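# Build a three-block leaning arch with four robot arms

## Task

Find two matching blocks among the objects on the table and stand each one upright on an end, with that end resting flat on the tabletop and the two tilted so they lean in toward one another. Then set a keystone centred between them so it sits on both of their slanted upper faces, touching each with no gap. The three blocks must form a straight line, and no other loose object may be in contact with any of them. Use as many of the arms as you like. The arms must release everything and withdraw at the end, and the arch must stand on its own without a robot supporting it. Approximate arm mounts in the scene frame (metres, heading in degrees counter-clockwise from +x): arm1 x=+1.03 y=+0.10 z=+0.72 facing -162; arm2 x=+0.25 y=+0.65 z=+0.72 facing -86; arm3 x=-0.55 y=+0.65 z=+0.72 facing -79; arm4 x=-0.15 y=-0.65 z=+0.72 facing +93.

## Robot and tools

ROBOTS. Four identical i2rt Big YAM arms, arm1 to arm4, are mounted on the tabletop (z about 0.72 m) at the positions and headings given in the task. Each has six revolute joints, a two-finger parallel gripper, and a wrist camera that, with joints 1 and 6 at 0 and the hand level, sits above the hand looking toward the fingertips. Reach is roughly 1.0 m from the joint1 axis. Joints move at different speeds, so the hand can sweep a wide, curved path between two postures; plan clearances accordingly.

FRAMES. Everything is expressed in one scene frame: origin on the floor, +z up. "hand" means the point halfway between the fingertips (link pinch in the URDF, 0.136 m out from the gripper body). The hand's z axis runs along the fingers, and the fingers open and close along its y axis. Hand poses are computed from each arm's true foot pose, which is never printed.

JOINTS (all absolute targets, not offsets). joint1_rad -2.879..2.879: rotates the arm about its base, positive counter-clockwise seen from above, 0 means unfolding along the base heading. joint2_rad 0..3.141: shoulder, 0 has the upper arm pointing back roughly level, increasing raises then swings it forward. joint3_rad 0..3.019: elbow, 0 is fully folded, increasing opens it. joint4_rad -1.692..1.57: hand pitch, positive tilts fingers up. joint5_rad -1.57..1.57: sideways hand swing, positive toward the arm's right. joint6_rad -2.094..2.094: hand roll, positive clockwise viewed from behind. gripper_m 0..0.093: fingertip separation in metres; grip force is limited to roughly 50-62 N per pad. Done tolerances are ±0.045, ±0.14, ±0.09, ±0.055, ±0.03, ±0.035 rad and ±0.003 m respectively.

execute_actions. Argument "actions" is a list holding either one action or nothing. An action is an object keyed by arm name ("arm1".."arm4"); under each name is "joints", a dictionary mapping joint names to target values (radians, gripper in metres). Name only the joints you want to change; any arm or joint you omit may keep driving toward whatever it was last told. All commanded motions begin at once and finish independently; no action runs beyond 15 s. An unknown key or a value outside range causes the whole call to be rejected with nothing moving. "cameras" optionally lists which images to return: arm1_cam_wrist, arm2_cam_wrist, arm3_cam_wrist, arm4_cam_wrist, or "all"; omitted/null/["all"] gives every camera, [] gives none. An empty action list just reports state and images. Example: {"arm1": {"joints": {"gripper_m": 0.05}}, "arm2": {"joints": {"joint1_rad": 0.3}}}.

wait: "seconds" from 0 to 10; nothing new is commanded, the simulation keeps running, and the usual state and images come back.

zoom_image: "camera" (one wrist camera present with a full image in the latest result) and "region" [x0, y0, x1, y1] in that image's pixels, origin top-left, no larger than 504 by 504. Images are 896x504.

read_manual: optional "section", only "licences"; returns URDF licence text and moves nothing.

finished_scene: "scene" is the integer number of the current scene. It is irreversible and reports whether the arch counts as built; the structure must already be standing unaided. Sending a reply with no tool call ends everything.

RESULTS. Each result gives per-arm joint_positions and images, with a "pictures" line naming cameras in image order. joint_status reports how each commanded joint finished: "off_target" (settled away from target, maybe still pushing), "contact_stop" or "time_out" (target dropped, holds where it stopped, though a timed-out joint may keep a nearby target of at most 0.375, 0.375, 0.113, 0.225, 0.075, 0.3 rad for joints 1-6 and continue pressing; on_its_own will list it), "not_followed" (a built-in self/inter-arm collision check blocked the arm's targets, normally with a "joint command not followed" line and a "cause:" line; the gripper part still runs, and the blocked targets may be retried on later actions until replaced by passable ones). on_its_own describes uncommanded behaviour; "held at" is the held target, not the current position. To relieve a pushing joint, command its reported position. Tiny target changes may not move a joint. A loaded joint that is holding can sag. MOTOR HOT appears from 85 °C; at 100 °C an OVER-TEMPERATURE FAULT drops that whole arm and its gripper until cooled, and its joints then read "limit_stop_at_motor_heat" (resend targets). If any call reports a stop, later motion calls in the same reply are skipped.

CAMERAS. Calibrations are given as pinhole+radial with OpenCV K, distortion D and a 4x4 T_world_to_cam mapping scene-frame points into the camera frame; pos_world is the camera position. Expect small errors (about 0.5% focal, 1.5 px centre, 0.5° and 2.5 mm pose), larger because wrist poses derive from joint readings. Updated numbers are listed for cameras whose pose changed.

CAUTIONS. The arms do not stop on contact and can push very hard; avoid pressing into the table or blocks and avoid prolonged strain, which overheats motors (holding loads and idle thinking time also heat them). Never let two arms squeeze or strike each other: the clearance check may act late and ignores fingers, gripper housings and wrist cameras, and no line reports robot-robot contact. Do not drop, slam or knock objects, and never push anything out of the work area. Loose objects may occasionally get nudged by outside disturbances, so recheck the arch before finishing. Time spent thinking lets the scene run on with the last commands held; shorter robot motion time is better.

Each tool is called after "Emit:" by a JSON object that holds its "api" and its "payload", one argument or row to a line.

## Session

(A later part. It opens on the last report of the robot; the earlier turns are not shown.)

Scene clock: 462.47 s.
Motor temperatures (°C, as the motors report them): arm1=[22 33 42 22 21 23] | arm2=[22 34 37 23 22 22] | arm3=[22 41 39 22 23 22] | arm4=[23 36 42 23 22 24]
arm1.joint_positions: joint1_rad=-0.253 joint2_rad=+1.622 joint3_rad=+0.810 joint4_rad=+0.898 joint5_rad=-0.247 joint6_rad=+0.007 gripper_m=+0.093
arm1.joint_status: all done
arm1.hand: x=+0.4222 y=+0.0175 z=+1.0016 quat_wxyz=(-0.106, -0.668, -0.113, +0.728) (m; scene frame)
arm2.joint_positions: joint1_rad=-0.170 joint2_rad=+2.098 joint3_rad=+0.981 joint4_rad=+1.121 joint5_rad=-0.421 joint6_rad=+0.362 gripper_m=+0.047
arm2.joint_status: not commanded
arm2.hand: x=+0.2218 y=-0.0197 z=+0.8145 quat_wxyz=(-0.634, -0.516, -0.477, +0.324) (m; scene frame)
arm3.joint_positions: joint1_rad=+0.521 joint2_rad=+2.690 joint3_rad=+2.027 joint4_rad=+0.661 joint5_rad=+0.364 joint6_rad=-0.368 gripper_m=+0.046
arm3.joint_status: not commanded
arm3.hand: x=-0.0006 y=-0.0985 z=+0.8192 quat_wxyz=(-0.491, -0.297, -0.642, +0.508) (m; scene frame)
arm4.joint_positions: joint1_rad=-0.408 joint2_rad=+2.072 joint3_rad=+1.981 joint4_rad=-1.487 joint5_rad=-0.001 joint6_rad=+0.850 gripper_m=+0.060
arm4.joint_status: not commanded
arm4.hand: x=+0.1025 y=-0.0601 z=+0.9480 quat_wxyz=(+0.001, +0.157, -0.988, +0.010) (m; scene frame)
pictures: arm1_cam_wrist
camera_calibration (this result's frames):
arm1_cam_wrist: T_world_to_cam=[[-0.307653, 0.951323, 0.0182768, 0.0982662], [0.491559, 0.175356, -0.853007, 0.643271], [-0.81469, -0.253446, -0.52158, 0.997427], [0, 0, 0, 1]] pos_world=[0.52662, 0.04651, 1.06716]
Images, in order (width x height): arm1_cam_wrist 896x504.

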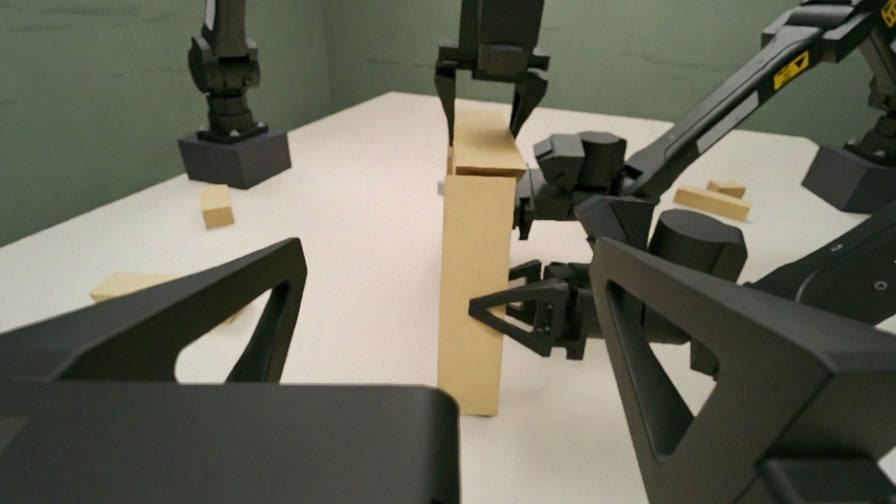

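Emit:
{"api": "execute_actions", "payload": {
  "actions": [
    {"arm4":{"joints":{"joint1_rad":-0.425,"joint2_rad":2.02,"joint4_rad":-1.452}}}
  ],
  "cameras": []
}}

Emit:
{"api": "execute_actions", "payload": {
  "actions": [
    {"arm4":{"joints":{"joint3_rad":1.95}}}
  ],
  "cameras": ["arm1_cam_wrist"]
}}

Emit:
{"api": "zoom_image", "payload": {
  "camera": "arm1_cam_wrist",
  "region": [420, 80, 560, 220]
}}

Scene clock: 474.30 s.
Motor temperatures (°C, as the motors report them): arm1=[21 32 41 22 21 23] | arm2=[22 35 37 23 22 22] | arm3=[22 41 39 22 23 22] | arm4=[23 37 42 23 22 24]
arm1.joint_positions: joint1_rad=-0.253 joint2_rad=+1.622 joint3_rad=+0.810 joint4_rad=+0.898 joint5_rad=-0.247 joint6_rad=+0.007 gripper_m=+0.093
arm1.joint_status: not commanded
arm1.hand: x=+0.4222 y=+0.0175 z=+1.0016 quat_wxyz=(-0.106, -0.668, -0.113, +0.728) (m; scene frame)
arm2.joint_positions: joint1_rad=-0.170 joint2_rad=+2.098 joint3_rad=+0.981 joint4_rad=+1.121 joint5_rad=-0.421 joint6_rad=+0.362 gripper_m=+0.047
arm2.joint_status: not commanded
arm2.hand: x=+0.2218 y=-0.0197 z=+0.8145 quat_wxyz=(-0.634, -0.516, -0.477, +0.324) (m; scene frame)
arm3.joint_positions: joint1_rad=+0.521 joint2_rad=+2.690 joint3_rad=+2.027 joint4_rad=+0.661 joint5_rad=+0.364 joint6_rad=-0.368 gripper_m=+0.046
arm3.joint_status: not commanded
arm3.hand: x=-0.0006 y=-0.0985 z=+0.8192 quat_wxyz=(-0.491, -0.297, -0.642, +0.508) (m; scene frame)
arm4.joint_positions: joint1_rad=-0.416 joint2_rad=+2.038 joint3_rad=+1.981 joint4_rad=-1.466 joint5_rad=-0.001 joint6_rad=+0.850 gripper_m=+0.060
arm4.joint_status: all done
arm4.hand: x=+0.1083 y=-0.0579 z=+0.9692 quat_wxyz=(-0.014, +0.154, -0.988, -0.013) (m; scene frame)
pictures: none
No camera images: the call's "cameras" was empty. Leave "cameras" out to get every camera's image.

Scene clock: 474.93 s.
Motor temperatures (°C, as the motors report them): arm1=[21 31 41 22 21 23] | arm2=[22 35 37 23 22 22] | arm3=[22 41 39 22 23 22] | arm4=[23 37 41 23 22 24]
arm1.joint_positions: joint1_rad=-0.253 joint2_rad=+1.622 joint3_rad=+0.810 joint4_rad=+0.898 joint5_rad=-0.247 joint6_rad=+0.007 gripper_m=+0.093
arm1.joint_status: not commanded
arm1.hand: x=+0.4222 y=+0.0175 z=+1.0016 quat_wxyz=(-0.106, -0.668, -0.113, +0.728) (m; scene frame)
arm2.joint_positions: joint1_rad=-0.170 joint2_rad=+2.098 joint3_rad=+0.981 joint4_rad=+1.121 joint5_rad=-0.421 joint6_rad=+0.362 gripper_m=+0.047
arm2.joint_status: not commanded
arm2.hand: x=+0.2218 y=-0.0197 z=+0.8145 quat_wxyz=(-0.634, -0.516, -0.477, +0.324) (m; scene frame)
arm3.joint_positions: joint1_rad=+0.521 joint2_rad=+2.690 joint3_rad=+2.027 joint4_rad=+0.661 joint5_rad=+0.364 joint6_rad=-0.368 gripper_m=+0.046
arm3.joint_status: not commanded
arm3.hand: x=-0.0006 y=-0.0985 z=+0.8192 quat_wxyz=(-0.491, -0.297, -0.642, +0.508) (m; scene frame)
arm4.joint_positions: joint1_rad=-0.416 joint2_rad=+2.036 joint3_rad=+1.950 joint4_rad=-1.464 joint5_rad=-0.001 joint6_rad=+0.850 gripper_m=+0.060
arm4.joint_status: all done
arm4.hand: x=+0.1051 y=-0.0655 z=+0.9583 quat_wxyz=(-0.007, +0.154, -0.988, -0.001) (m; scene frame)
pictures: arm1_cam_wrist
camera_calibration (this result's frames):
arm1_cam_wrist: T_world_to_cam=[[-0.307653, 0.951323, 0.0182768, 0.0982662], [0.491559, 0.175356, -0.853007, 0.643271], [-0.81469, -0.253446, -0.52158, 0.997427], [0, 0, 0, 1]] pos_world=[0.52662, 0.04651, 1.06716]
Images, in order (width x height): arm1_cam_wrist 896x504.

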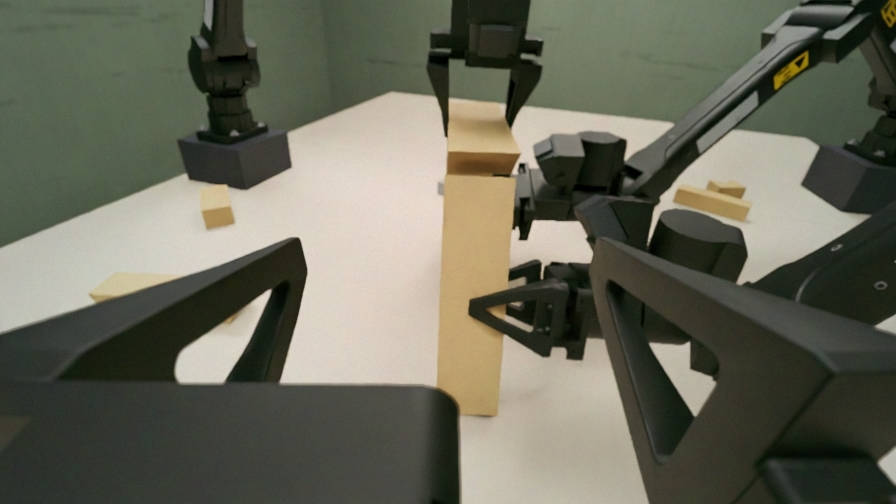

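Region (420, 80, 560, 220) of arm1_cam_wrist's 896x504 image, scaled by 3.600, with more detail than that image has.

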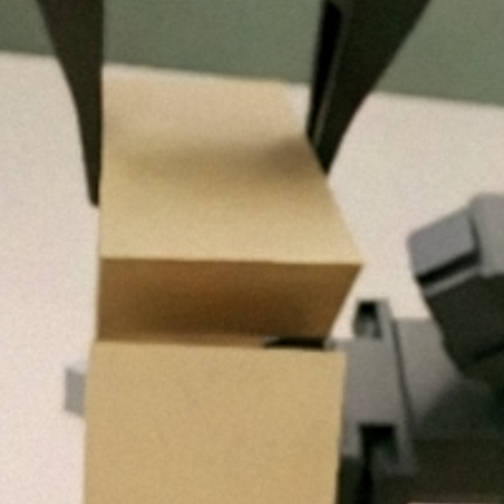

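Emit:
{"api": "execute_actions", "payload": {
  "actions": [
    {"arm4":{"joints":{"joint3_rad":1.913,"joint4_rad":-1.417}},"arm1":{"joints":{"joint1_rad":0.372,"joint5_rad":0.6}}}
  ],
  "cameras": []
}}

Emit:
{"api": "execute_actions", "payload": {
  "actions": [
    {"arm1":{"joints":{"joint2_rad":2.38,"joint3_rad":2.05,"joint4_rad":0.40,"joint5_rad":1.55}}}
  ],
  "cameras": ["arm1_cam_wrist"]
}}

Emit:
{"api": "zoom_image", "payload": {
  "camera": "arm1_cam_wrist",
  "region": [280, 20, 620, 190]
}}

Scene clock: 481.60 s.
Motor temperatures (°C, as the motors report them): arm1=[21 31 40 22 21 23] | arm2=[22 35 37 23 22 22] | arm3=[22 41 39 22 23 22] | arm4=[23 38 41 23 22 24]
arm1.joint_positions: joint1_rad=+0.374 joint2_rad=+1.622 joint3_rad=+0.810 joint4_rad=+0.898 joint5_rad=+0.596 joint6_rad=+0.007 gripper_m=+0.093
arm1.joint_status: all done
arm1.hand: x=+0.5155 y=-0.2016 z=+0.9973 quat_wxyz=(-0.051, -0.681, -0.016, +0.730) (m; scene frame)
arm2.joint_positions: joint1_rad=-0.170 joint2_rad=+2.098 joint3_rad=+0.981 joint4_rad=+1.121 joint5_rad=-0.421 joint6_rad=+0.362 gripper_m=+0.047
arm2.joint_status: not commanded
arm2.hand: x=+0.2218 y=-0.0197 z=+0.8145 quat_wxyz=(-0.634, -0.516, -0.477, +0.324) (m; scene frame)
arm3.joint_positions: joint1_rad=+0.521 joint2_rad=+2.690 joint3_rad=+2.027 joint4_rad=+0.661 joint5_rad=+0.364 joint6_rad=-0.368 gripper_m=+0.046
arm3.joint_status: not commanded
arm3.hand: x=-0.0006 y=-0.0985 z=+0.8192 quat_wxyz=(-0.491, -0.297, -0.642, +0.508) (m; scene frame)
arm4.joint_positions: joint1_rad=-0.416 joint2_rad=+2.035 joint3_rad=+1.912 joint4_rad=-1.431 joint5_rad=-0.001 joint6_rad=+0.850 gripper_m=+0.060
arm4.joint_status: all done
arm4.hand: x=+0.1042 y=-0.0680 z=+0.9446 quat_wxyz=(-0.006, +0.154, -0.988, +0.000) (m; scene frame)
pictures: none
No camera images: the call's "cameras" was empty. Leave "cameras" out to get every camera's image.

Scene clock: 483.40 s.
Motor temperatures (°C, as the motors report them): arm1=[21 31 41 22 21 23] | arm2=[22 35 37 23 22 22] | arm3=[22 42 39 22 23 22] | arm4=[23 38 41 23 22 24]
arm1.joint_positions: joint1_rad=+0.374 joint2_rad=+2.370 joint3_rad=+2.015 joint4_rad=+0.401 joint5_rad=+1.547 joint6_rad=+0.007 gripper_m=+0.093
arm1.joint_status: all done
arm1.hand: x=+0.3214 y=-0.2639 z=+0.9676 quat_wxyz=(+0.279, -0.633, +0.308, +0.653) (m; scene frame)
arm2.joint_positions: joint1_rad=-0.170 joint2_rad=+2.098 joint3_rad=+0.981 joint4_rad=+1.121 joint5_rad=-0.421 joint6_rad=+0.362 gripper_m=+0.047
arm2.joint_status: not commanded
arm2.hand: x=+0.2218 y=-0.0197 z=+0.8145 quat_wxyz=(-0.634, -0.516, -0.477, +0.324) (m; scene frame)
arm3.joint_positions: joint1_rad=+0.521 joint2_rad=+2.690 joint3_rad=+2.027 joint4_rad=+0.661 joint5_rad=+0.364 joint6_rad=-0.368 gripper_m=+0.046
arm3.joint_status: not commanded
arm3.hand: x=-0.0006 y=-0.0985 z=+0.8192 quat_wxyz=(-0.491, -0.297, -0.642, +0.508) (m; scene frame)
arm4.joint_positions: joint1_rad=-0.416 joint2_rad=+2.035 joint3_rad=+1.912 joint4_rad=-1.431 joint5_rad=-0.001 joint6_rad=+0.850 gripper_m=+0.060
arm4.joint_status: not commanded
arm4.hand: x=+0.1042 y=-0.0680 z=+0.9446 quat_wxyz=(-0.006, +0.154, -0.988, +0.000) (m; scene frame)
pictures: arm1_cam_wrist
camera_calibration (this result's frames):
arm1_cam_wrist: T_world_to_cam=[[0.75244, 0.656429, -0.0541732, -0.0129342], [0.349328, -0.46744, -0.812078, 0.549614], [-0.558394, 0.592116, -0.581029, 1.02449], [0, 0, 0, 1]] pos_world=[0.389807, -0.341216, 1.04089]
Images, in order (width x height): arm1_cam_wrist 896x504.

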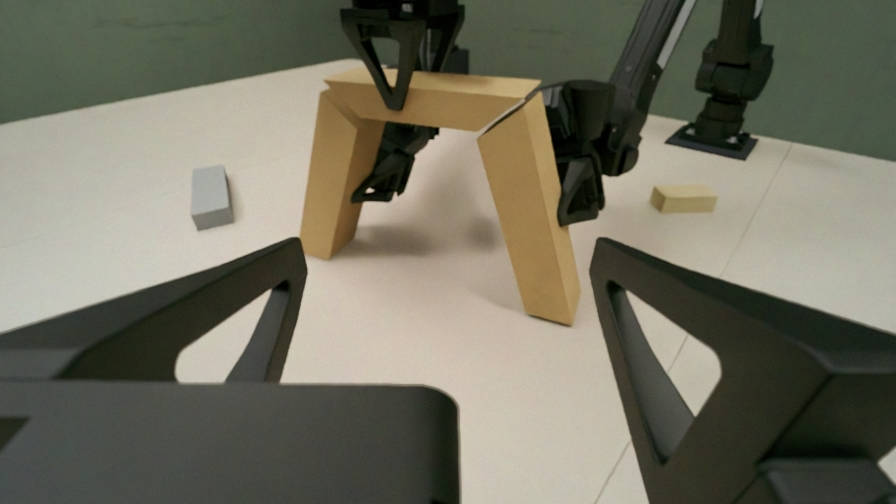

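Region (280, 20, 620, 190) of arm1_cam_wrist's 896x504 image, scaled by 1.482, with more detail than that image has.

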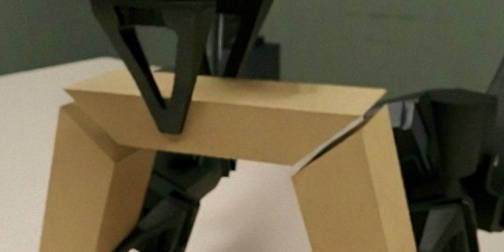

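Emit:
{"api": "execute_actions", "payload": {
  "actions": [
    {"arm4":{"joints":{"joint3_rad":1.893,"joint4_rad":-1.397}},"arm3":{"joints":{"joint5_rad":0.34}}}
  ],
  "cameras": ["arm1_cam_wrist"]
}}

Emit:
{"api": "zoom_image", "payload": {
  "camera": "arm1_cam_wrist",
  "region": [300, 50, 560, 160]
}}

Scene clock: 489.03 s.
Motor temperatures (°C, as the motors report them): arm1=[21 33 42 22 21 23] | arm2=[22 35 37 23 22 22] | arm3=[22 42 39 22 23 22] | arm4=[23 38 41 23 22 24]
arm1.joint_positions: joint1_rad=+0.374 joint2_rad=+2.370 joint3_rad=+2.015 joint4_rad=+0.401 joint5_rad=+1.547 joint6_rad=+0.007 gripper_m=+0.093
arm1.joint_status: not commanded
arm1.hand: x=+0.3214 y=-0.2639 z=+0.9676 quat_wxyz=(+0.279, -0.633, +0.308, +0.653) (m; scene frame)
arm2.joint_positions: joint1_rad=-0.170 joint2_rad=+2.098 joint3_rad=+0.981 joint4_rad=+1.121 joint5_rad=-0.421 joint6_rad=+0.362 gripper_m=+0.047
arm2.joint_status: not commanded
arm2.hand: x=+0.2218 y=-0.0197 z=+0.8145 quat_wxyz=(-0.634, -0.516, -0.477, +0.324) (m; scene frame)
arm3.joint_positions: joint1_rad=+0.521 joint2_rad=+2.690 joint3_rad=+2.027 joint4_rad=+0.661 joint5_rad=+0.343 joint6_rad=-0.368 gripper_m=+0.046
arm3.joint_status: all done
arm3.hand: x=+0.0030 y=-0.0971 z=+0.8192 quat_wxyz=(-0.496, -0.291, -0.645, +0.503) (m; scene frame)
arm4.joint_positions: joint1_rad=-0.416 joint2_rad=+2.035 joint3_rad=+1.895 joint4_rad=-1.412 joint5_rad=-0.001 joint6_rad=+0.850 gripper_m=+0.060
arm4.joint_status: all done
arm4.hand: x=+0.1041 y=-0.0685 z=+0.9383 quat_wxyz=(-0.006, +0.154, -0.988, -0.001) (m; scene frame)
pictures: arm1_cam_wrist
camera_calibration (this result's frames):
arm1_cam_wrist: T_world_to_cam=[[0.75244, 0.656429, -0.0541732, -0.0129342], [0.349328, -0.46744, -0.812078, 0.549614], [-0.558394, 0.592116, -0.581029, 1.02449], [0, 0, 0, 1]] pos_world=[0.389807, -0.341216, 1.04089]
Images, in order (width x height): arm1_cam_wrist 896x504.

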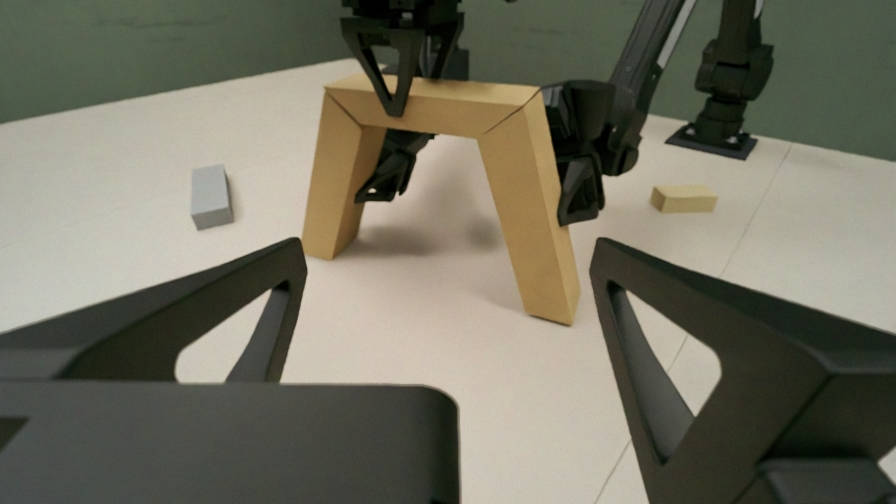

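Region (300, 50, 560, 160) of arm1_cam_wrist's 896x504 image, scaled by 1.938, with more detail than that image has; it fills the top 213 rows of this view, and the rest is white.

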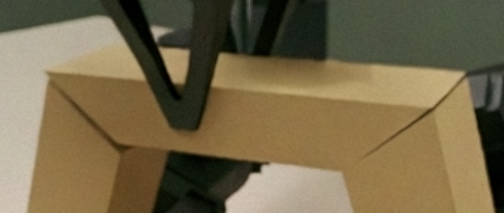

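Good. Check bases, then release the key.

Emit:
{"api": "execute_actions", "payload": {
  "actions": [
    {"arm4":{"joints":{"gripper_m":0.093}}}
  ],
  "cameras": ["arm1_cam_wrist","arm4_cam_wrist"]
}}

Emit:
{"api": "zoom_image", "payload": {
  "camera": "arm1_cam_wrist",
  "region": [290, 50, 600, 340]
}}

Scene clock: 493.00 s.
Motor temperatures (°C, as the motors report them): arm1=[21 33 42 22 21 23] | arm2=[22 35 37 23 22 22] | arm3=[22 42 39 22 23 22] | arm4=[23 38 41 23 22 24]
arm1.joint_positions: joint1_rad=+0.374 joint2_rad=+2.370 joint3_rad=+2.015 joint4_rad=+0.401 joint5_rad=+1.547 joint6_rad=+0.007 gripper_m=+0.093
arm1.joint_status: not commanded
arm1.hand: x=+0.3214 y=-0.2639 z=+0.9676 quat_wxyz=(+0.279, -0.633, +0.308, +0.653) (m; scene frame)
arm2.joint_positions: joint1_rad=-0.170 joint2_rad=+2.099 joint3_rad=+0.981 joint4_rad=+1.121 joint5_rad=-0.421 joint6_rad=+0.363 gripper_m=+0.047
arm2.joint_status: not commanded
arm2.hand: x=+0.2218 y=-0.0196 z=+0.8138 quat_wxyz=(-0.633, -0.516, -0.477, +0.323) (m; scene frame)
arm3.joint_positions: joint1_rad=+0.521 joint2_rad=+2.691 joint3_rad=+2.027 joint4_rad=+0.660 joint5_rad=+0.343 joint6_rad=-0.367 gripper_m=+0.046
arm3.joint_status: not commanded
arm3.hand: x=+0.0029 y=-0.0970 z=+0.8180 quat_wxyz=(-0.496, -0.291, -0.646, +0.502) (m; scene frame)
arm4.joint_positions: joint1_rad=-0.416 joint2_rad=+2.032 joint3_rad=+1.895 joint4_rad=-1.411 joint5_rad=-0.001 joint6_rad=+0.850 gripper_m=+0.093
arm4.joint_status: all done
arm4.hand: x=+0.1042 y=-0.0682 z=+0.9400 quat_wxyz=(-0.007, +0.154, -0.988, -0.003) (m; scene frame)
pictures: arm1_cam_wrist, arm4_cam_wrist
camera_calibration (this result's frames):
arm1_cam_wrist: T_world_to_cam=[[0.75244, 0.656429, -0.0541732, -0.0129342], [0.349328, -0.46744, -0.812078, 0.549614], [-0.558394, 0.592116, -0.581029, 1.02449], [0, 0, 0, 1]] pos_world=[0.389807, -0.341216, 1.04089]
arm4_cam_wrist: T_world_to_cam=[[0.280099, -0.95996, -0.00469065, -0.0857716], [-0.78051, -0.230578, 0.581066, -0.47917], [-0.558882, -0.159095, -0.813843, 0.934462], [0, 0, 0, 1]] pos_world=[0.172281, -0.0441554, 1.03853]
Images, in order (width x height): arm1_cam_wrist 896x504, arm4_cam_wrist 896x504.

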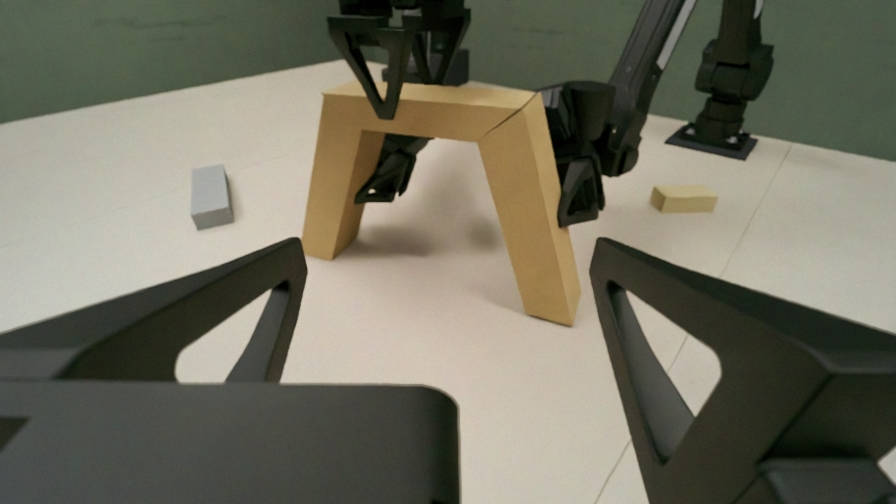

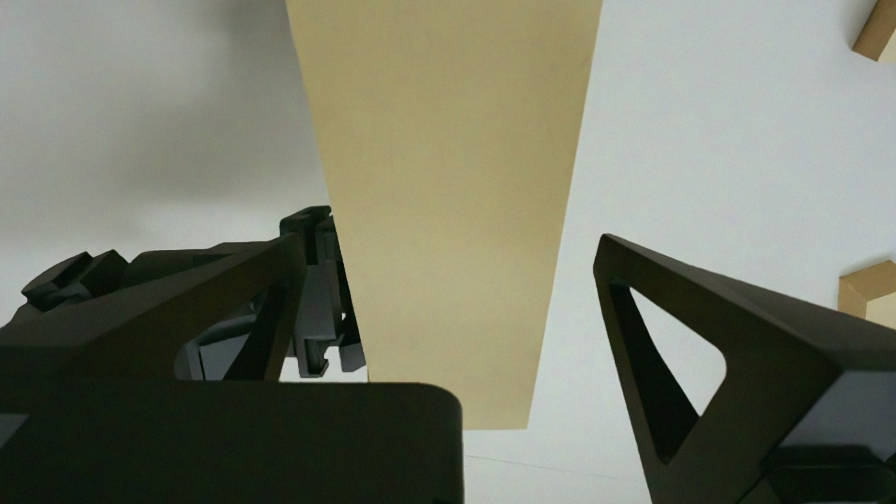

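Region (290, 50, 600, 340) of arm1_cam_wrist's 896x504 image, scaled by 1.626, with more detail than that image has; it fills the top 471 rows of this view, and the rest is white.

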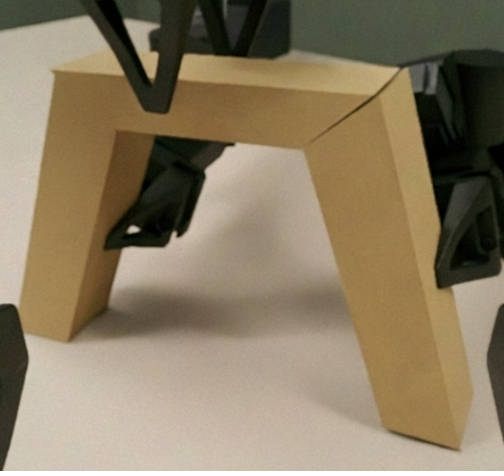

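Emit:
{"api": "execute_actions", "payload": {
  "actions": [
    {"arm4":{"joints":{"joint2_rad":1.5}},"arm2":{"joints":{"gripper_m":0.093}},"arm3":{"joints":{"gripper_m":0.093}}}
  ]
}}

Emit:
{"api": "zoom_image", "payload": {
  "camera": "arm1_cam_wrist",
  "region": [290, 50, 600, 340]
}}

Scene clock: 499.00 s.
Motor temperatures (°C, as the motors report them): arm1=[21 34 43 22 21 23] | arm2=[22 35 37 23 22 22] | arm3=[22 42 39 22 23 22] | arm4=[23 38 41 23 22 24]
arm1.joint_positions: joint1_rad=+0.374 joint2_rad=+2.370 joint3_rad=+2.015 joint4_rad=+0.401 joint5_rad=+1.547 joint6_rad=+0.007 gripper_m=+0.093
arm1.joint_status: not commanded
arm1.hand: x=+0.3214 y=-0.2639 z=+0.9676 quat_wxyz=(+0.279, -0.633, +0.308, +0.653) (m; scene frame)
arm2.joint_positions: joint1_rad=-0.170 joint2_rad=+2.085 joint3_rad=+0.999 joint4_rad=+1.143 joint5_rad=-0.421 joint6_rad=+0.363 gripper_m=+0.093
arm2.joint_status: all done
arm2.hand: x=+0.2210 y=-0.0257 z=+0.8354 quat_wxyz=(-0.645, -0.498, -0.471, +0.338) (m; scene frame)
arm3.joint_positions: joint1_rad=+0.521 joint2_rad=+2.690 joint3_rad=+2.036 joint4_rad=+0.660 joint5_rad=+0.343 joint6_rad=-0.367 gripper_m=+0.093
arm3.joint_status: all done
arm3.hand: x=+0.0044 y=-0.0987 z=+0.8235 quat_wxyz=(-0.499, -0.291, -0.642, +0.504) (m; scene frame)
arm4.joint_positions: joint1_rad=-0.416 joint2_rad=+1.507 joint3_rad=+1.887 joint4_rad=-1.408 joint5_rad=-0.001 joint6_rad=+0.850 gripper_m=+0.093
arm4.joint_status: all done
arm4.hand: x=+0.0673 y=-0.1444 z=+1.2428 quat_wxyz=(-0.145, +0.150, -0.953, -0.219) (m; scene frame)
pictures: arm1_cam_wrist, arm2_cam_wrist, arm3_cam_wrist, arm4_cam_wrist
camera_calibration (this result's frames):
arm1_cam_wrist: T_world_to_cam=[[0.75244, 0.656429, -0.0541732, -0.0129342], [0.349328, -0.46744, -0.812078, 0.549614], [-0.558394, 0.592116, -0.581029, 1.02449], [0, 0, 0, 1]] pos_world=[0.389807, -0.341216, 1.04089]
arm2_cam_wrist: T_world_to_cam=[[-0.909219, -0.279018, -0.308983, 0.450064], [0.0946493, 0.584207, -0.806067, 0.671479], [0.405417, -0.762136, -0.504763, 0.435526], [0, 0, 0, 1]] pos_world=[0.169083, 0.0652228, 0.900157]
arm3_cam_wrist: T_world_to_cam=[[-0.880467, -0.309093, 0.359499, -0.321628], [-0.46857, 0.451761, -0.75918, 0.675316], [0.0722495, -0.836883, -0.542592, 0.484422], [0, 0, 0, 1]] pos_world=[-0.00174898, 0.000910405, 0.891155]
arm4_cam_wrist: T_world_to_cam=[[0.326604, -0.863718, -0.383824, 0.334767], [-0.86641, -0.435877, 0.243608, -0.305928], [-0.377709, 0.252985, -0.890693, 1.29099], [0, 0, 0, 1]] pos_world=[0.113225, -0.170804, 1.3529]
Images, in order (width x height): arm1_cam_wrist 896x504, arm2_cam_wrist 896x504, arm3_cam_wrist 896x504, arm4_cam_wrist 896x504.

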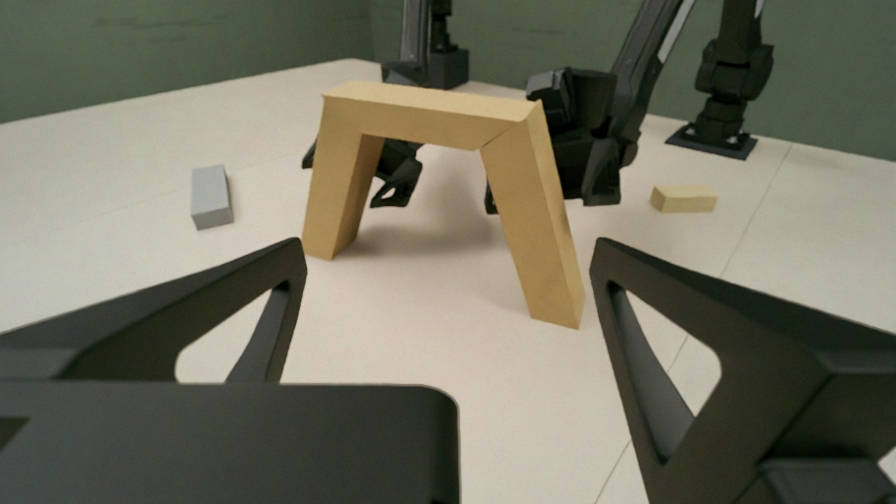

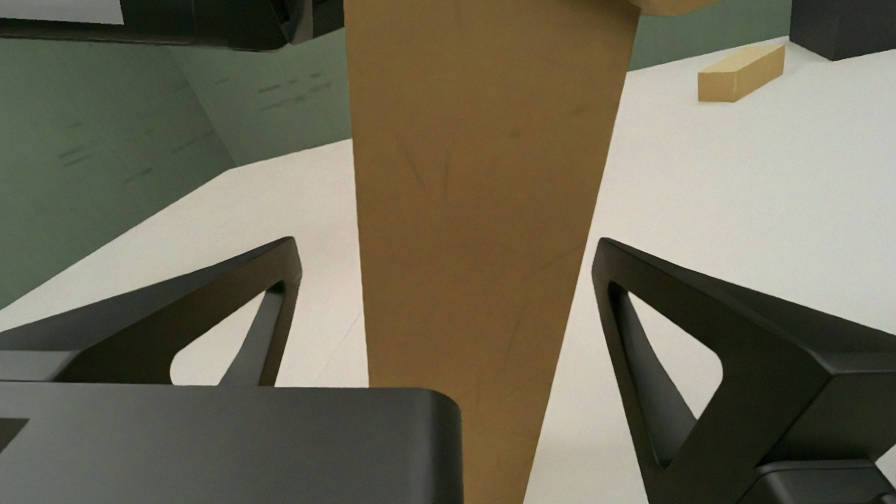

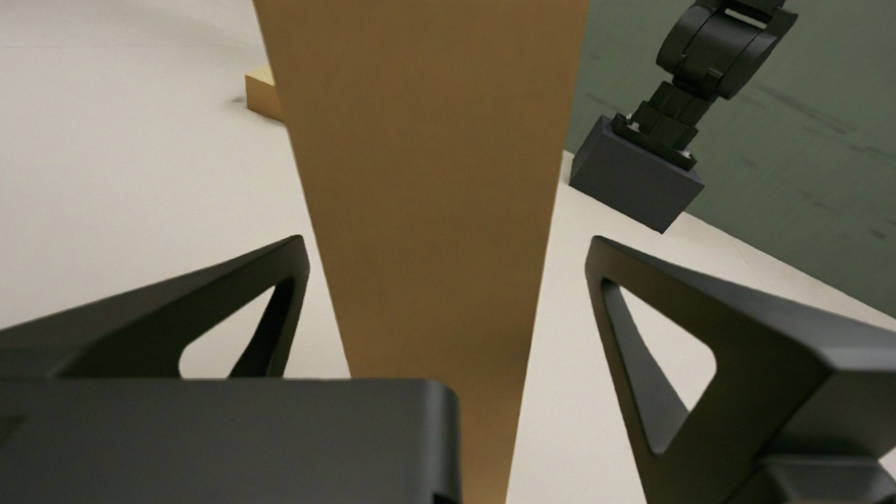

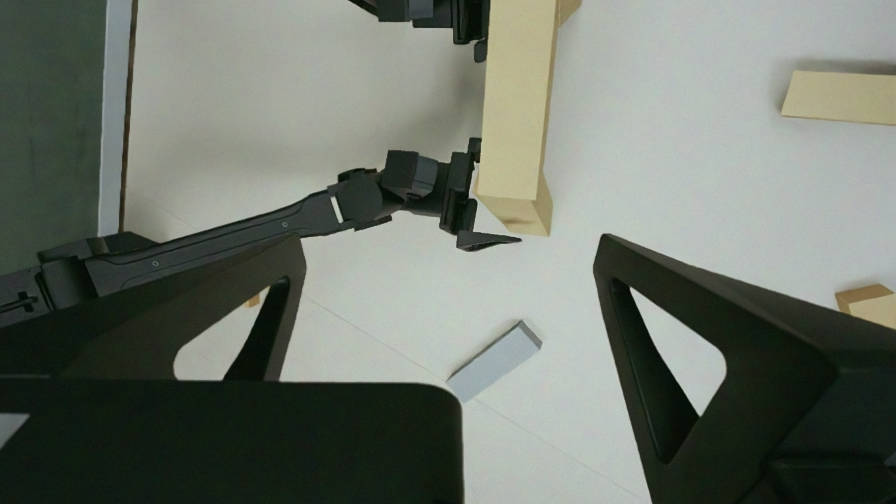

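Region (290, 50, 600, 340) of arm1_cam_wrist's 896x504 image, scaled by 1.626, with more detail than that image has; it fills the top 471 rows of this view, and the rest is white.

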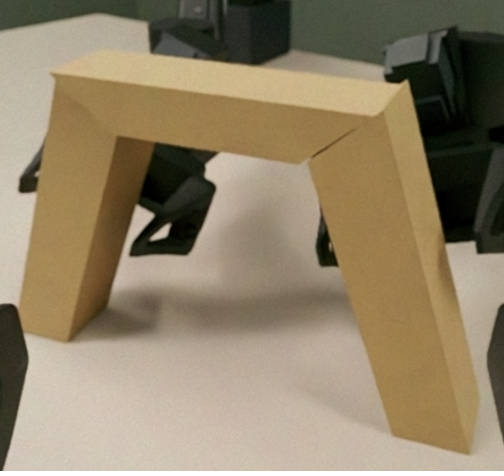

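Emit:
{"api": "zoom_image", "payload": {
  "camera": "arm1_cam_wrist",
  "region": [450, 80, 560, 170]
}}

Emit:
{"api": "zoom_image", "payload": {
  "camera": "arm1_cam_wrist",
  "region": [305, 70, 405, 150]
}}

Emit:
{"api": "zoom_image", "payload": {
  "camera": "arm1_cam_wrist",
  "region": [500, 260, 600, 340]
}}

Region (450, 80, 560, 170) of arm1_cam_wrist's 896x504 image, scaled by 4.582, with more detail than that image has; it fills the top 412 rows of this view, and the rest is white.

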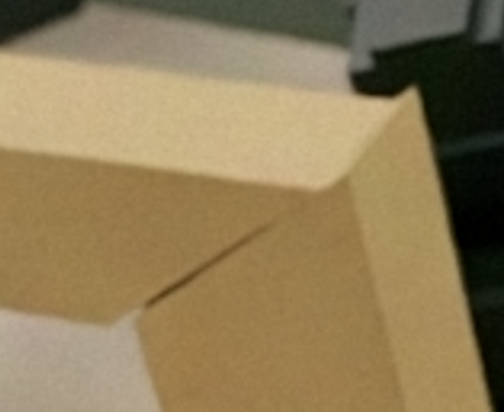

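Region (305, 70, 405, 150) of arm1_cam_wrist's 896x504 image, scaled by 5.040, with more detail than that image has; it fills the top 403 rows of this view, and the rest is white.

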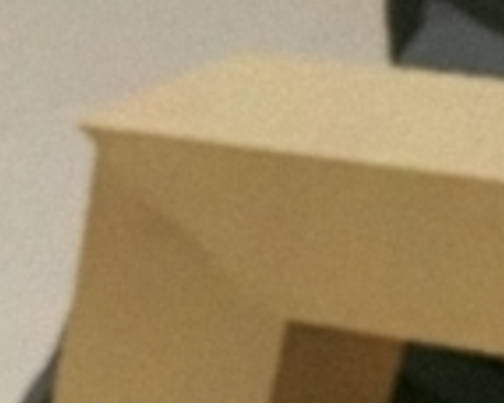

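Region (500, 260, 600, 340) of arm1_cam_wrist's 896x504 image, scaled by 5.040, with more detail than that image has; it fills the top 403 rows of this view, and the rest is white.

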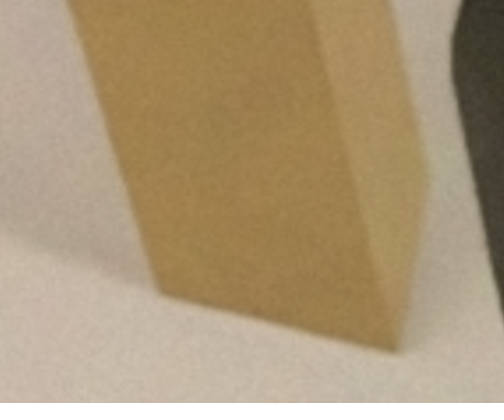

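Emit:
{"api": "execute_actions", "payload": {
  "actions": [
    {"arm4":{"joints":{"joint2_rad":2.0}},"arm2":{"joints":{"joint5_rad":-0.388,"gripper_m":0.062}},"arm3":{"joints":{"joint5_rad":0.322,"gripper_m":0.062}}}
  ]
}}

Scene clock: 512.47 s.
Motor temperatures (°C, as the motors report them): arm1=[21 35 44 22 21 23] | arm2=[22 35 36 23 22 22] | arm3=[22 42 39 22 23 22] | arm4=[23 36 42 23 22 24]
arm1.joint_positions: joint1_rad=+0.374 joint2_rad=+2.370 joint3_rad=+2.015 joint4_rad=+0.401 joint5_rad=+1.547 joint6_rad=+0.007 gripper_m=+0.093
arm1.joint_status: not commanded
arm1.hand: x=+0.3214 y=-0.2639 z=+0.9676 quat_wxyz=(+0.279, -0.633, +0.308, +0.653) (m; scene frame)
arm2.joint_positions: joint1_rad=-0.170 joint2_rad=+2.085 joint3_rad=+0.999 joint4_rad=+1.143 joint5_rad=-0.391 joint6_rad=+0.363 gripper_m=+0.062
arm2.joint_status: all done
arm2.hand: x=+0.2161 y=-0.0270 z=+0.8356 quat_wxyz=(-0.641, -0.505, -0.463, +0.347) (m; scene frame)
arm3.joint_positions: joint1_rad=+0.521 joint2_rad=+2.690 joint3_rad=+2.036 joint4_rad=+0.660 joint5_rad=+0.325 joint6_rad=-0.367 gripper_m=+0.062
arm3.joint_status: all done
arm3.hand: x=+0.0072 y=-0.0976 z=+0.8235 quat_wxyz=(-0.503, -0.285, -0.645, +0.500) (m; scene frame)
arm4.joint_positions: joint1_rad=-0.416 joint2_rad=+1.993 joint3_rad=+1.876 joint4_rad=-1.406 joint5_rad=-0.001 joint6_rad=+0.850 gripper_m=+0.093
arm4.joint_status: all done
arm4.hand: x=+0.1020 y=-0.0727 z=+0.9567 quat_wxyz=(-0.014, +0.154, -0.988, -0.013) (m; scene frame)
pictures: arm1_cam_wrist, arm2_cam_wrist, arm3_cam_wrist, arm4_cam_wrist
camera_calibration (this result's frames):
arm1_cam_wrist: T_world_to_cam=[[0.75244, 0.656429, -0.0541732, -0.0129342], [0.349328, -0.46744, -0.812078, 0.549614], [-0.558394, 0.592116, -0.581029, 1.02449], [0, 0, 0, 1]] pos_world=[0.389807, -0.341216, 1.04089]
arm2_cam_wrist: T_world_to_cam=[[-0.916478, -0.252054, -0.310703, 0.448991], [0.113562, 0.580766, -0.806111, 0.668698], [0.383629, -0.774067, -0.503635, 0.440057], [0, 0, 0, 1]] pos_world=[0.166733, 0.0654471, 0.900176]
arm3_cam_wrist: T_world_to_cam=[[-0.874878, -0.324471, 0.359593, -0.320435], [-0.476489, 0.44342, -0.759169, 0.675388], [0.0868775, -0.835522, -0.542546, 0.48511], [0, 0, 0, 1]] pos_world=[-0.000672091, 0.00186675, 0.891154]
arm4_cam_wrist: T_world_to_cam=[[0.2805, -0.959554, -0.0240002, -0.0709301], [-0.786243, -0.244036, 0.567687, -0.479185], [-0.550583, -0.140366, -0.822894, 0.955313], [0, 0, 0, 1]] pos_world=[0.16912, -0.0509058, 1.05645]
Images, in order (width x height): arm1_cam_wrist 896x504, arm2_cam_wrist 896x504, arm3_cam_wrist 896x504, arm4_cam_wrist 896x504.

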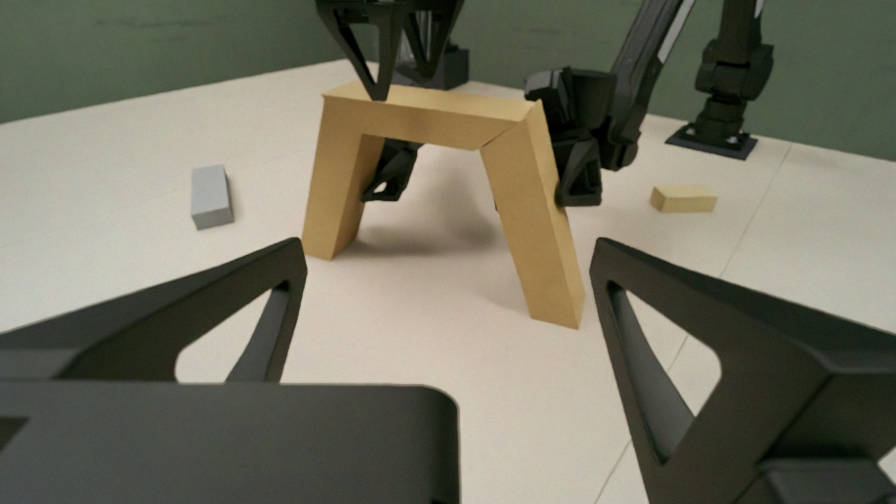

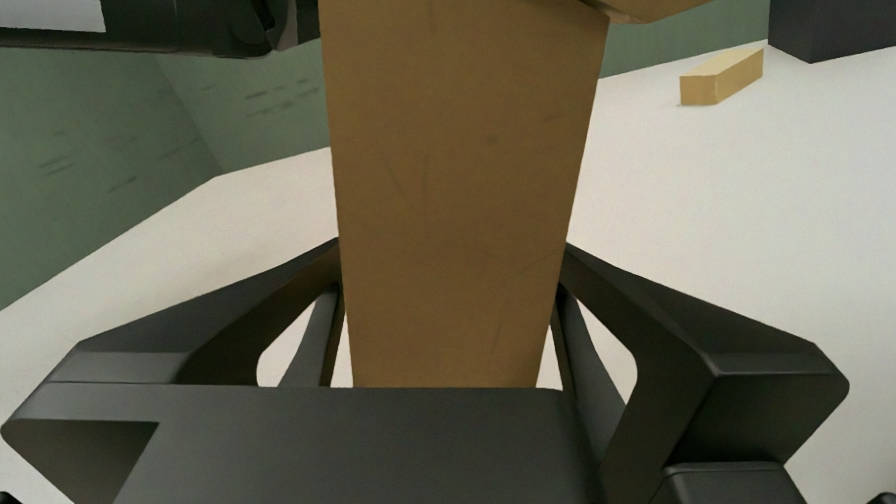

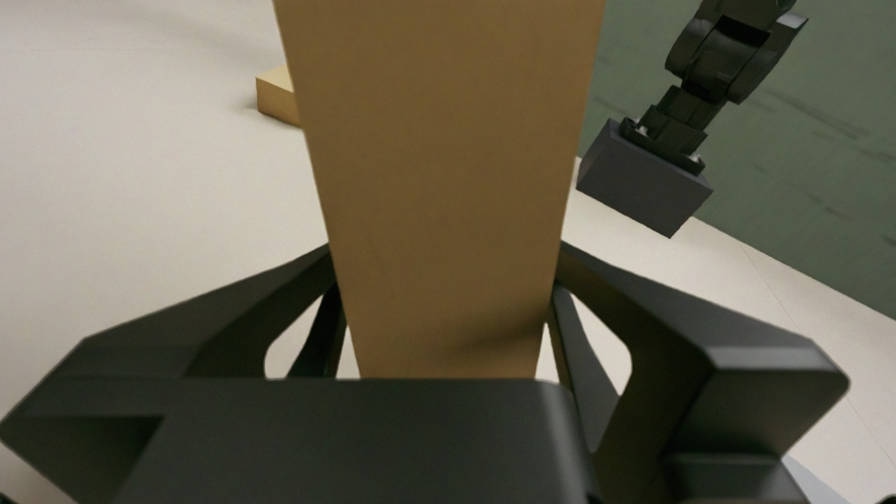

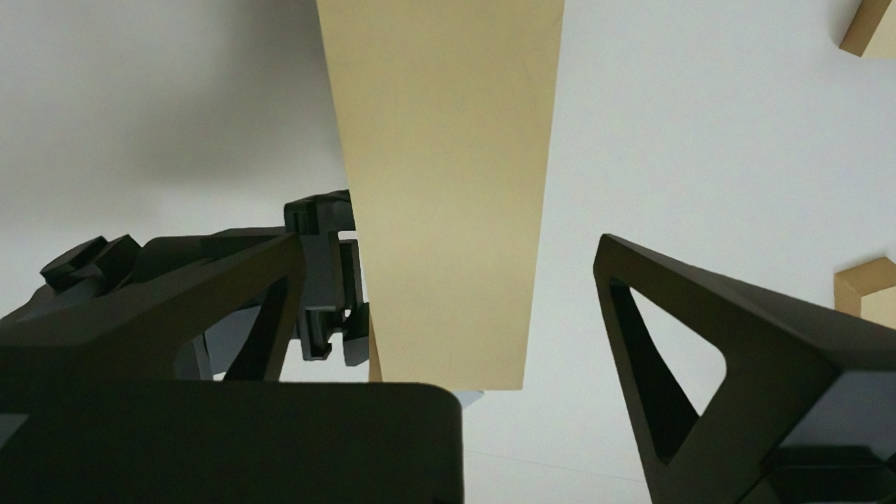

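Emit:
{"api": "execute_actions", "payload": {
  "actions": [
    {"arm4":{"joints":{"joint2_rad":2.045,"joint4_rad":-1.38}},"arm2":{"joints":{"joint6_rad":0.418,"gripper_m":0.052}},"arm3":{"joints":{"joint6_rad":-0.39,"gripper_m":0.051}}}
  ]
}}

Scene clock: 519.57 s.
Motor temperatures (°C, as the motors report them): arm1=[21 35 44 22 21 23] | arm2=[22 35 36 23 22 22] | arm3=[22 43 39 22 23 22] | arm4=[23 36 42 23 22 24]
arm1.joint_positions: joint1_rad=+0.374 joint2_rad=+2.370 joint3_rad=+2.015 joint4_rad=+0.401 joint5_rad=+1.547 joint6_rad=+0.007 gripper_m=+0.093
arm1.joint_status: not commanded
arm1.hand: x=+0.3214 y=-0.2639 z=+0.9676 quat_wxyz=(+0.279, -0.633, +0.308, +0.653) (m; scene frame)
arm2.joint_positions: joint1_rad=-0.170 joint2_rad=+2.085 joint3_rad=+0.999 joint4_rad=+1.143 joint5_rad=-0.391 joint6_rad=+0.404 gripper_m=+0.052
arm2.joint_status: all done
arm2.hand: x=+0.2161 y=-0.0270 z=+0.8356 quat_wxyz=(-0.648, -0.514, -0.452, +0.334) (m; scene frame)
arm3.joint_positions: joint1_rad=+0.521 joint2_rad=+2.690 joint3_rad=+2.036 joint4_rad=+0.660 joint5_rad=+0.325 joint6_rad=-0.383 gripper_m=+0.051
arm3.joint_status: all done
arm3.hand: x=+0.0072 y=-0.0976 z=+0.8235 quat_wxyz=(-0.499, -0.280, -0.647, +0.503) (m; scene frame)
arm4.joint_positions: joint1_rad=-0.416 joint2_rad=+2.042 joint3_rad=+1.876 joint4_rad=-1.394 joint5_rad=-0.001 joint6_rad=+0.850 gripper_m=+0.093
arm4.joint_status: all done
arm4.hand: x=+0.1036 y=-0.0698 z=+0.9265 quat_wxyz=(-0.004, +0.154, -0.988, +0.003) (m; scene frame)
pictures: arm1_cam_wrist, arm2_cam_wrist, arm3_cam_wrist, arm4_cam_wrist
camera_calibration (this result's frames):
arm1_cam_wrist: T_world_to_cam=[[0.75244, 0.656429, -0.0541732, -0.0129342], [0.349328, -0.46744, -0.812078, 0.549614], [-0.558394, 0.592116, -0.581029, 1.02449], [0, 0, 0, 1]] pos_world=[0.389807, -0.341216, 1.04089]
arm2_cam_wrist: T_world_to_cam=[[-0.902533, -0.251064, -0.34986, 0.478721], [0.144284, 0.589182, -0.795014, 0.653014], [0.40573, -0.768005, -0.495531, 0.428674], [0, 0, 0, 1]] pos_world=[0.163916, 0.0646692, 0.899062]
arm3_cam_wrist: T_world_to_cam=[[-0.869696, -0.322354, 0.373787, -0.331954], [-0.487205, 0.439252, -0.754777, 0.671442], [0.0791192, -0.838538, -0.539068, 0.482008], [0, 0, 0, 1]] pos_world=[0.000295074, 0.00224264, 0.890705]
arm4_cam_wrist: T_world_to_cam=[[0.279974, -0.959996, 0.00467495, -0.0958743], [-0.777681, -0.223943, 0.58742, -0.477827], [-0.562874, -0.168098, -0.809269, 0.918469], [0, 0, 0, 1]] pos_world=[0.172227, -0.0446523, 1.02442]
Images, in order (width x height): arm1_cam_wrist 896x504, arm2_cam_wrist 896x504, arm3_cam_wrist 896x504, arm4_cam_wrist 896x504.

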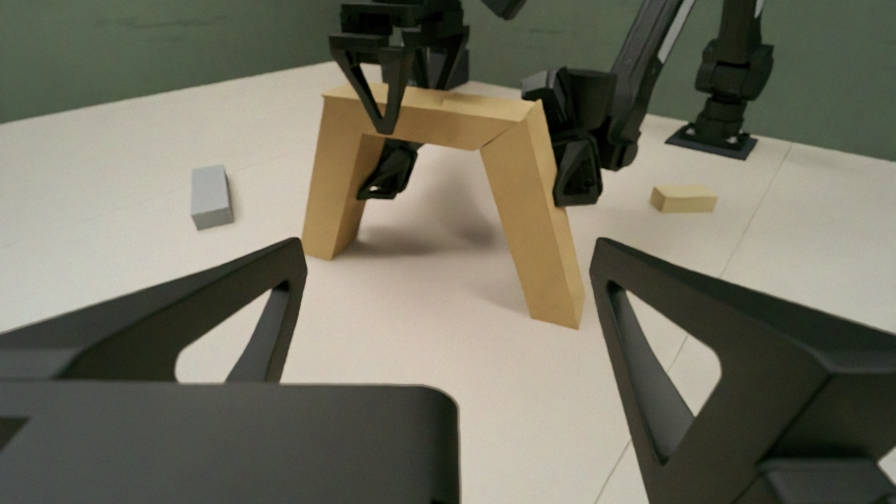

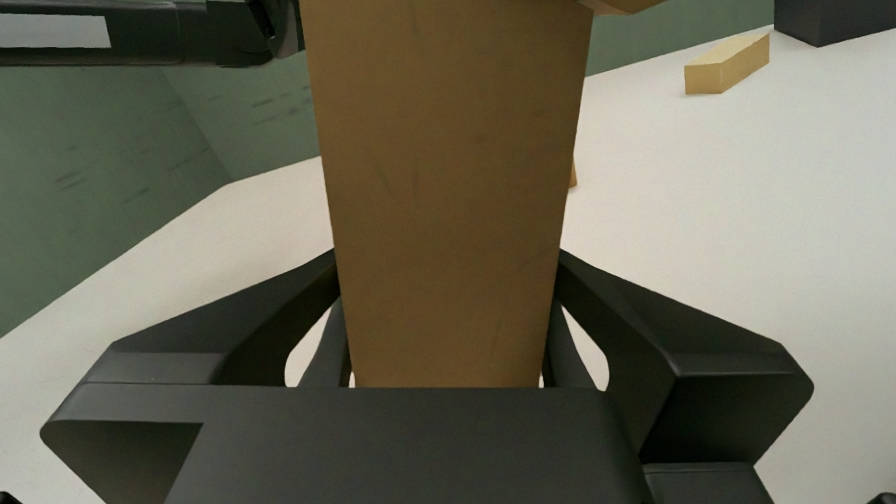

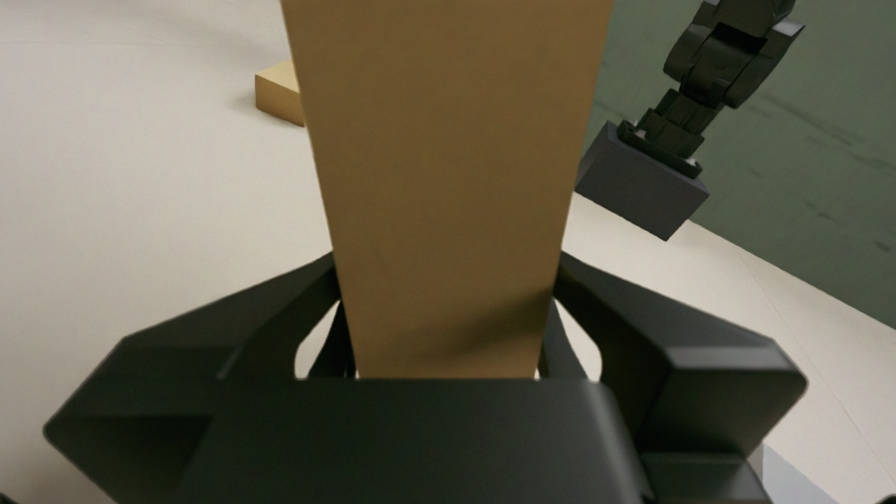

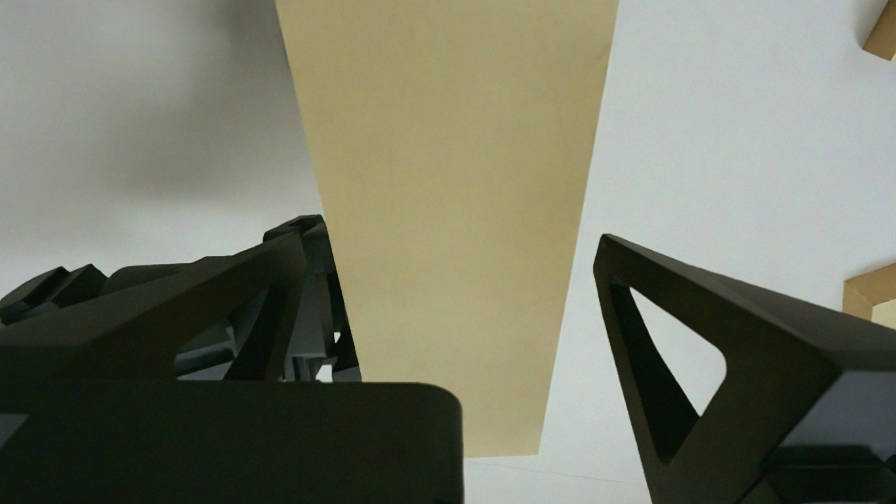

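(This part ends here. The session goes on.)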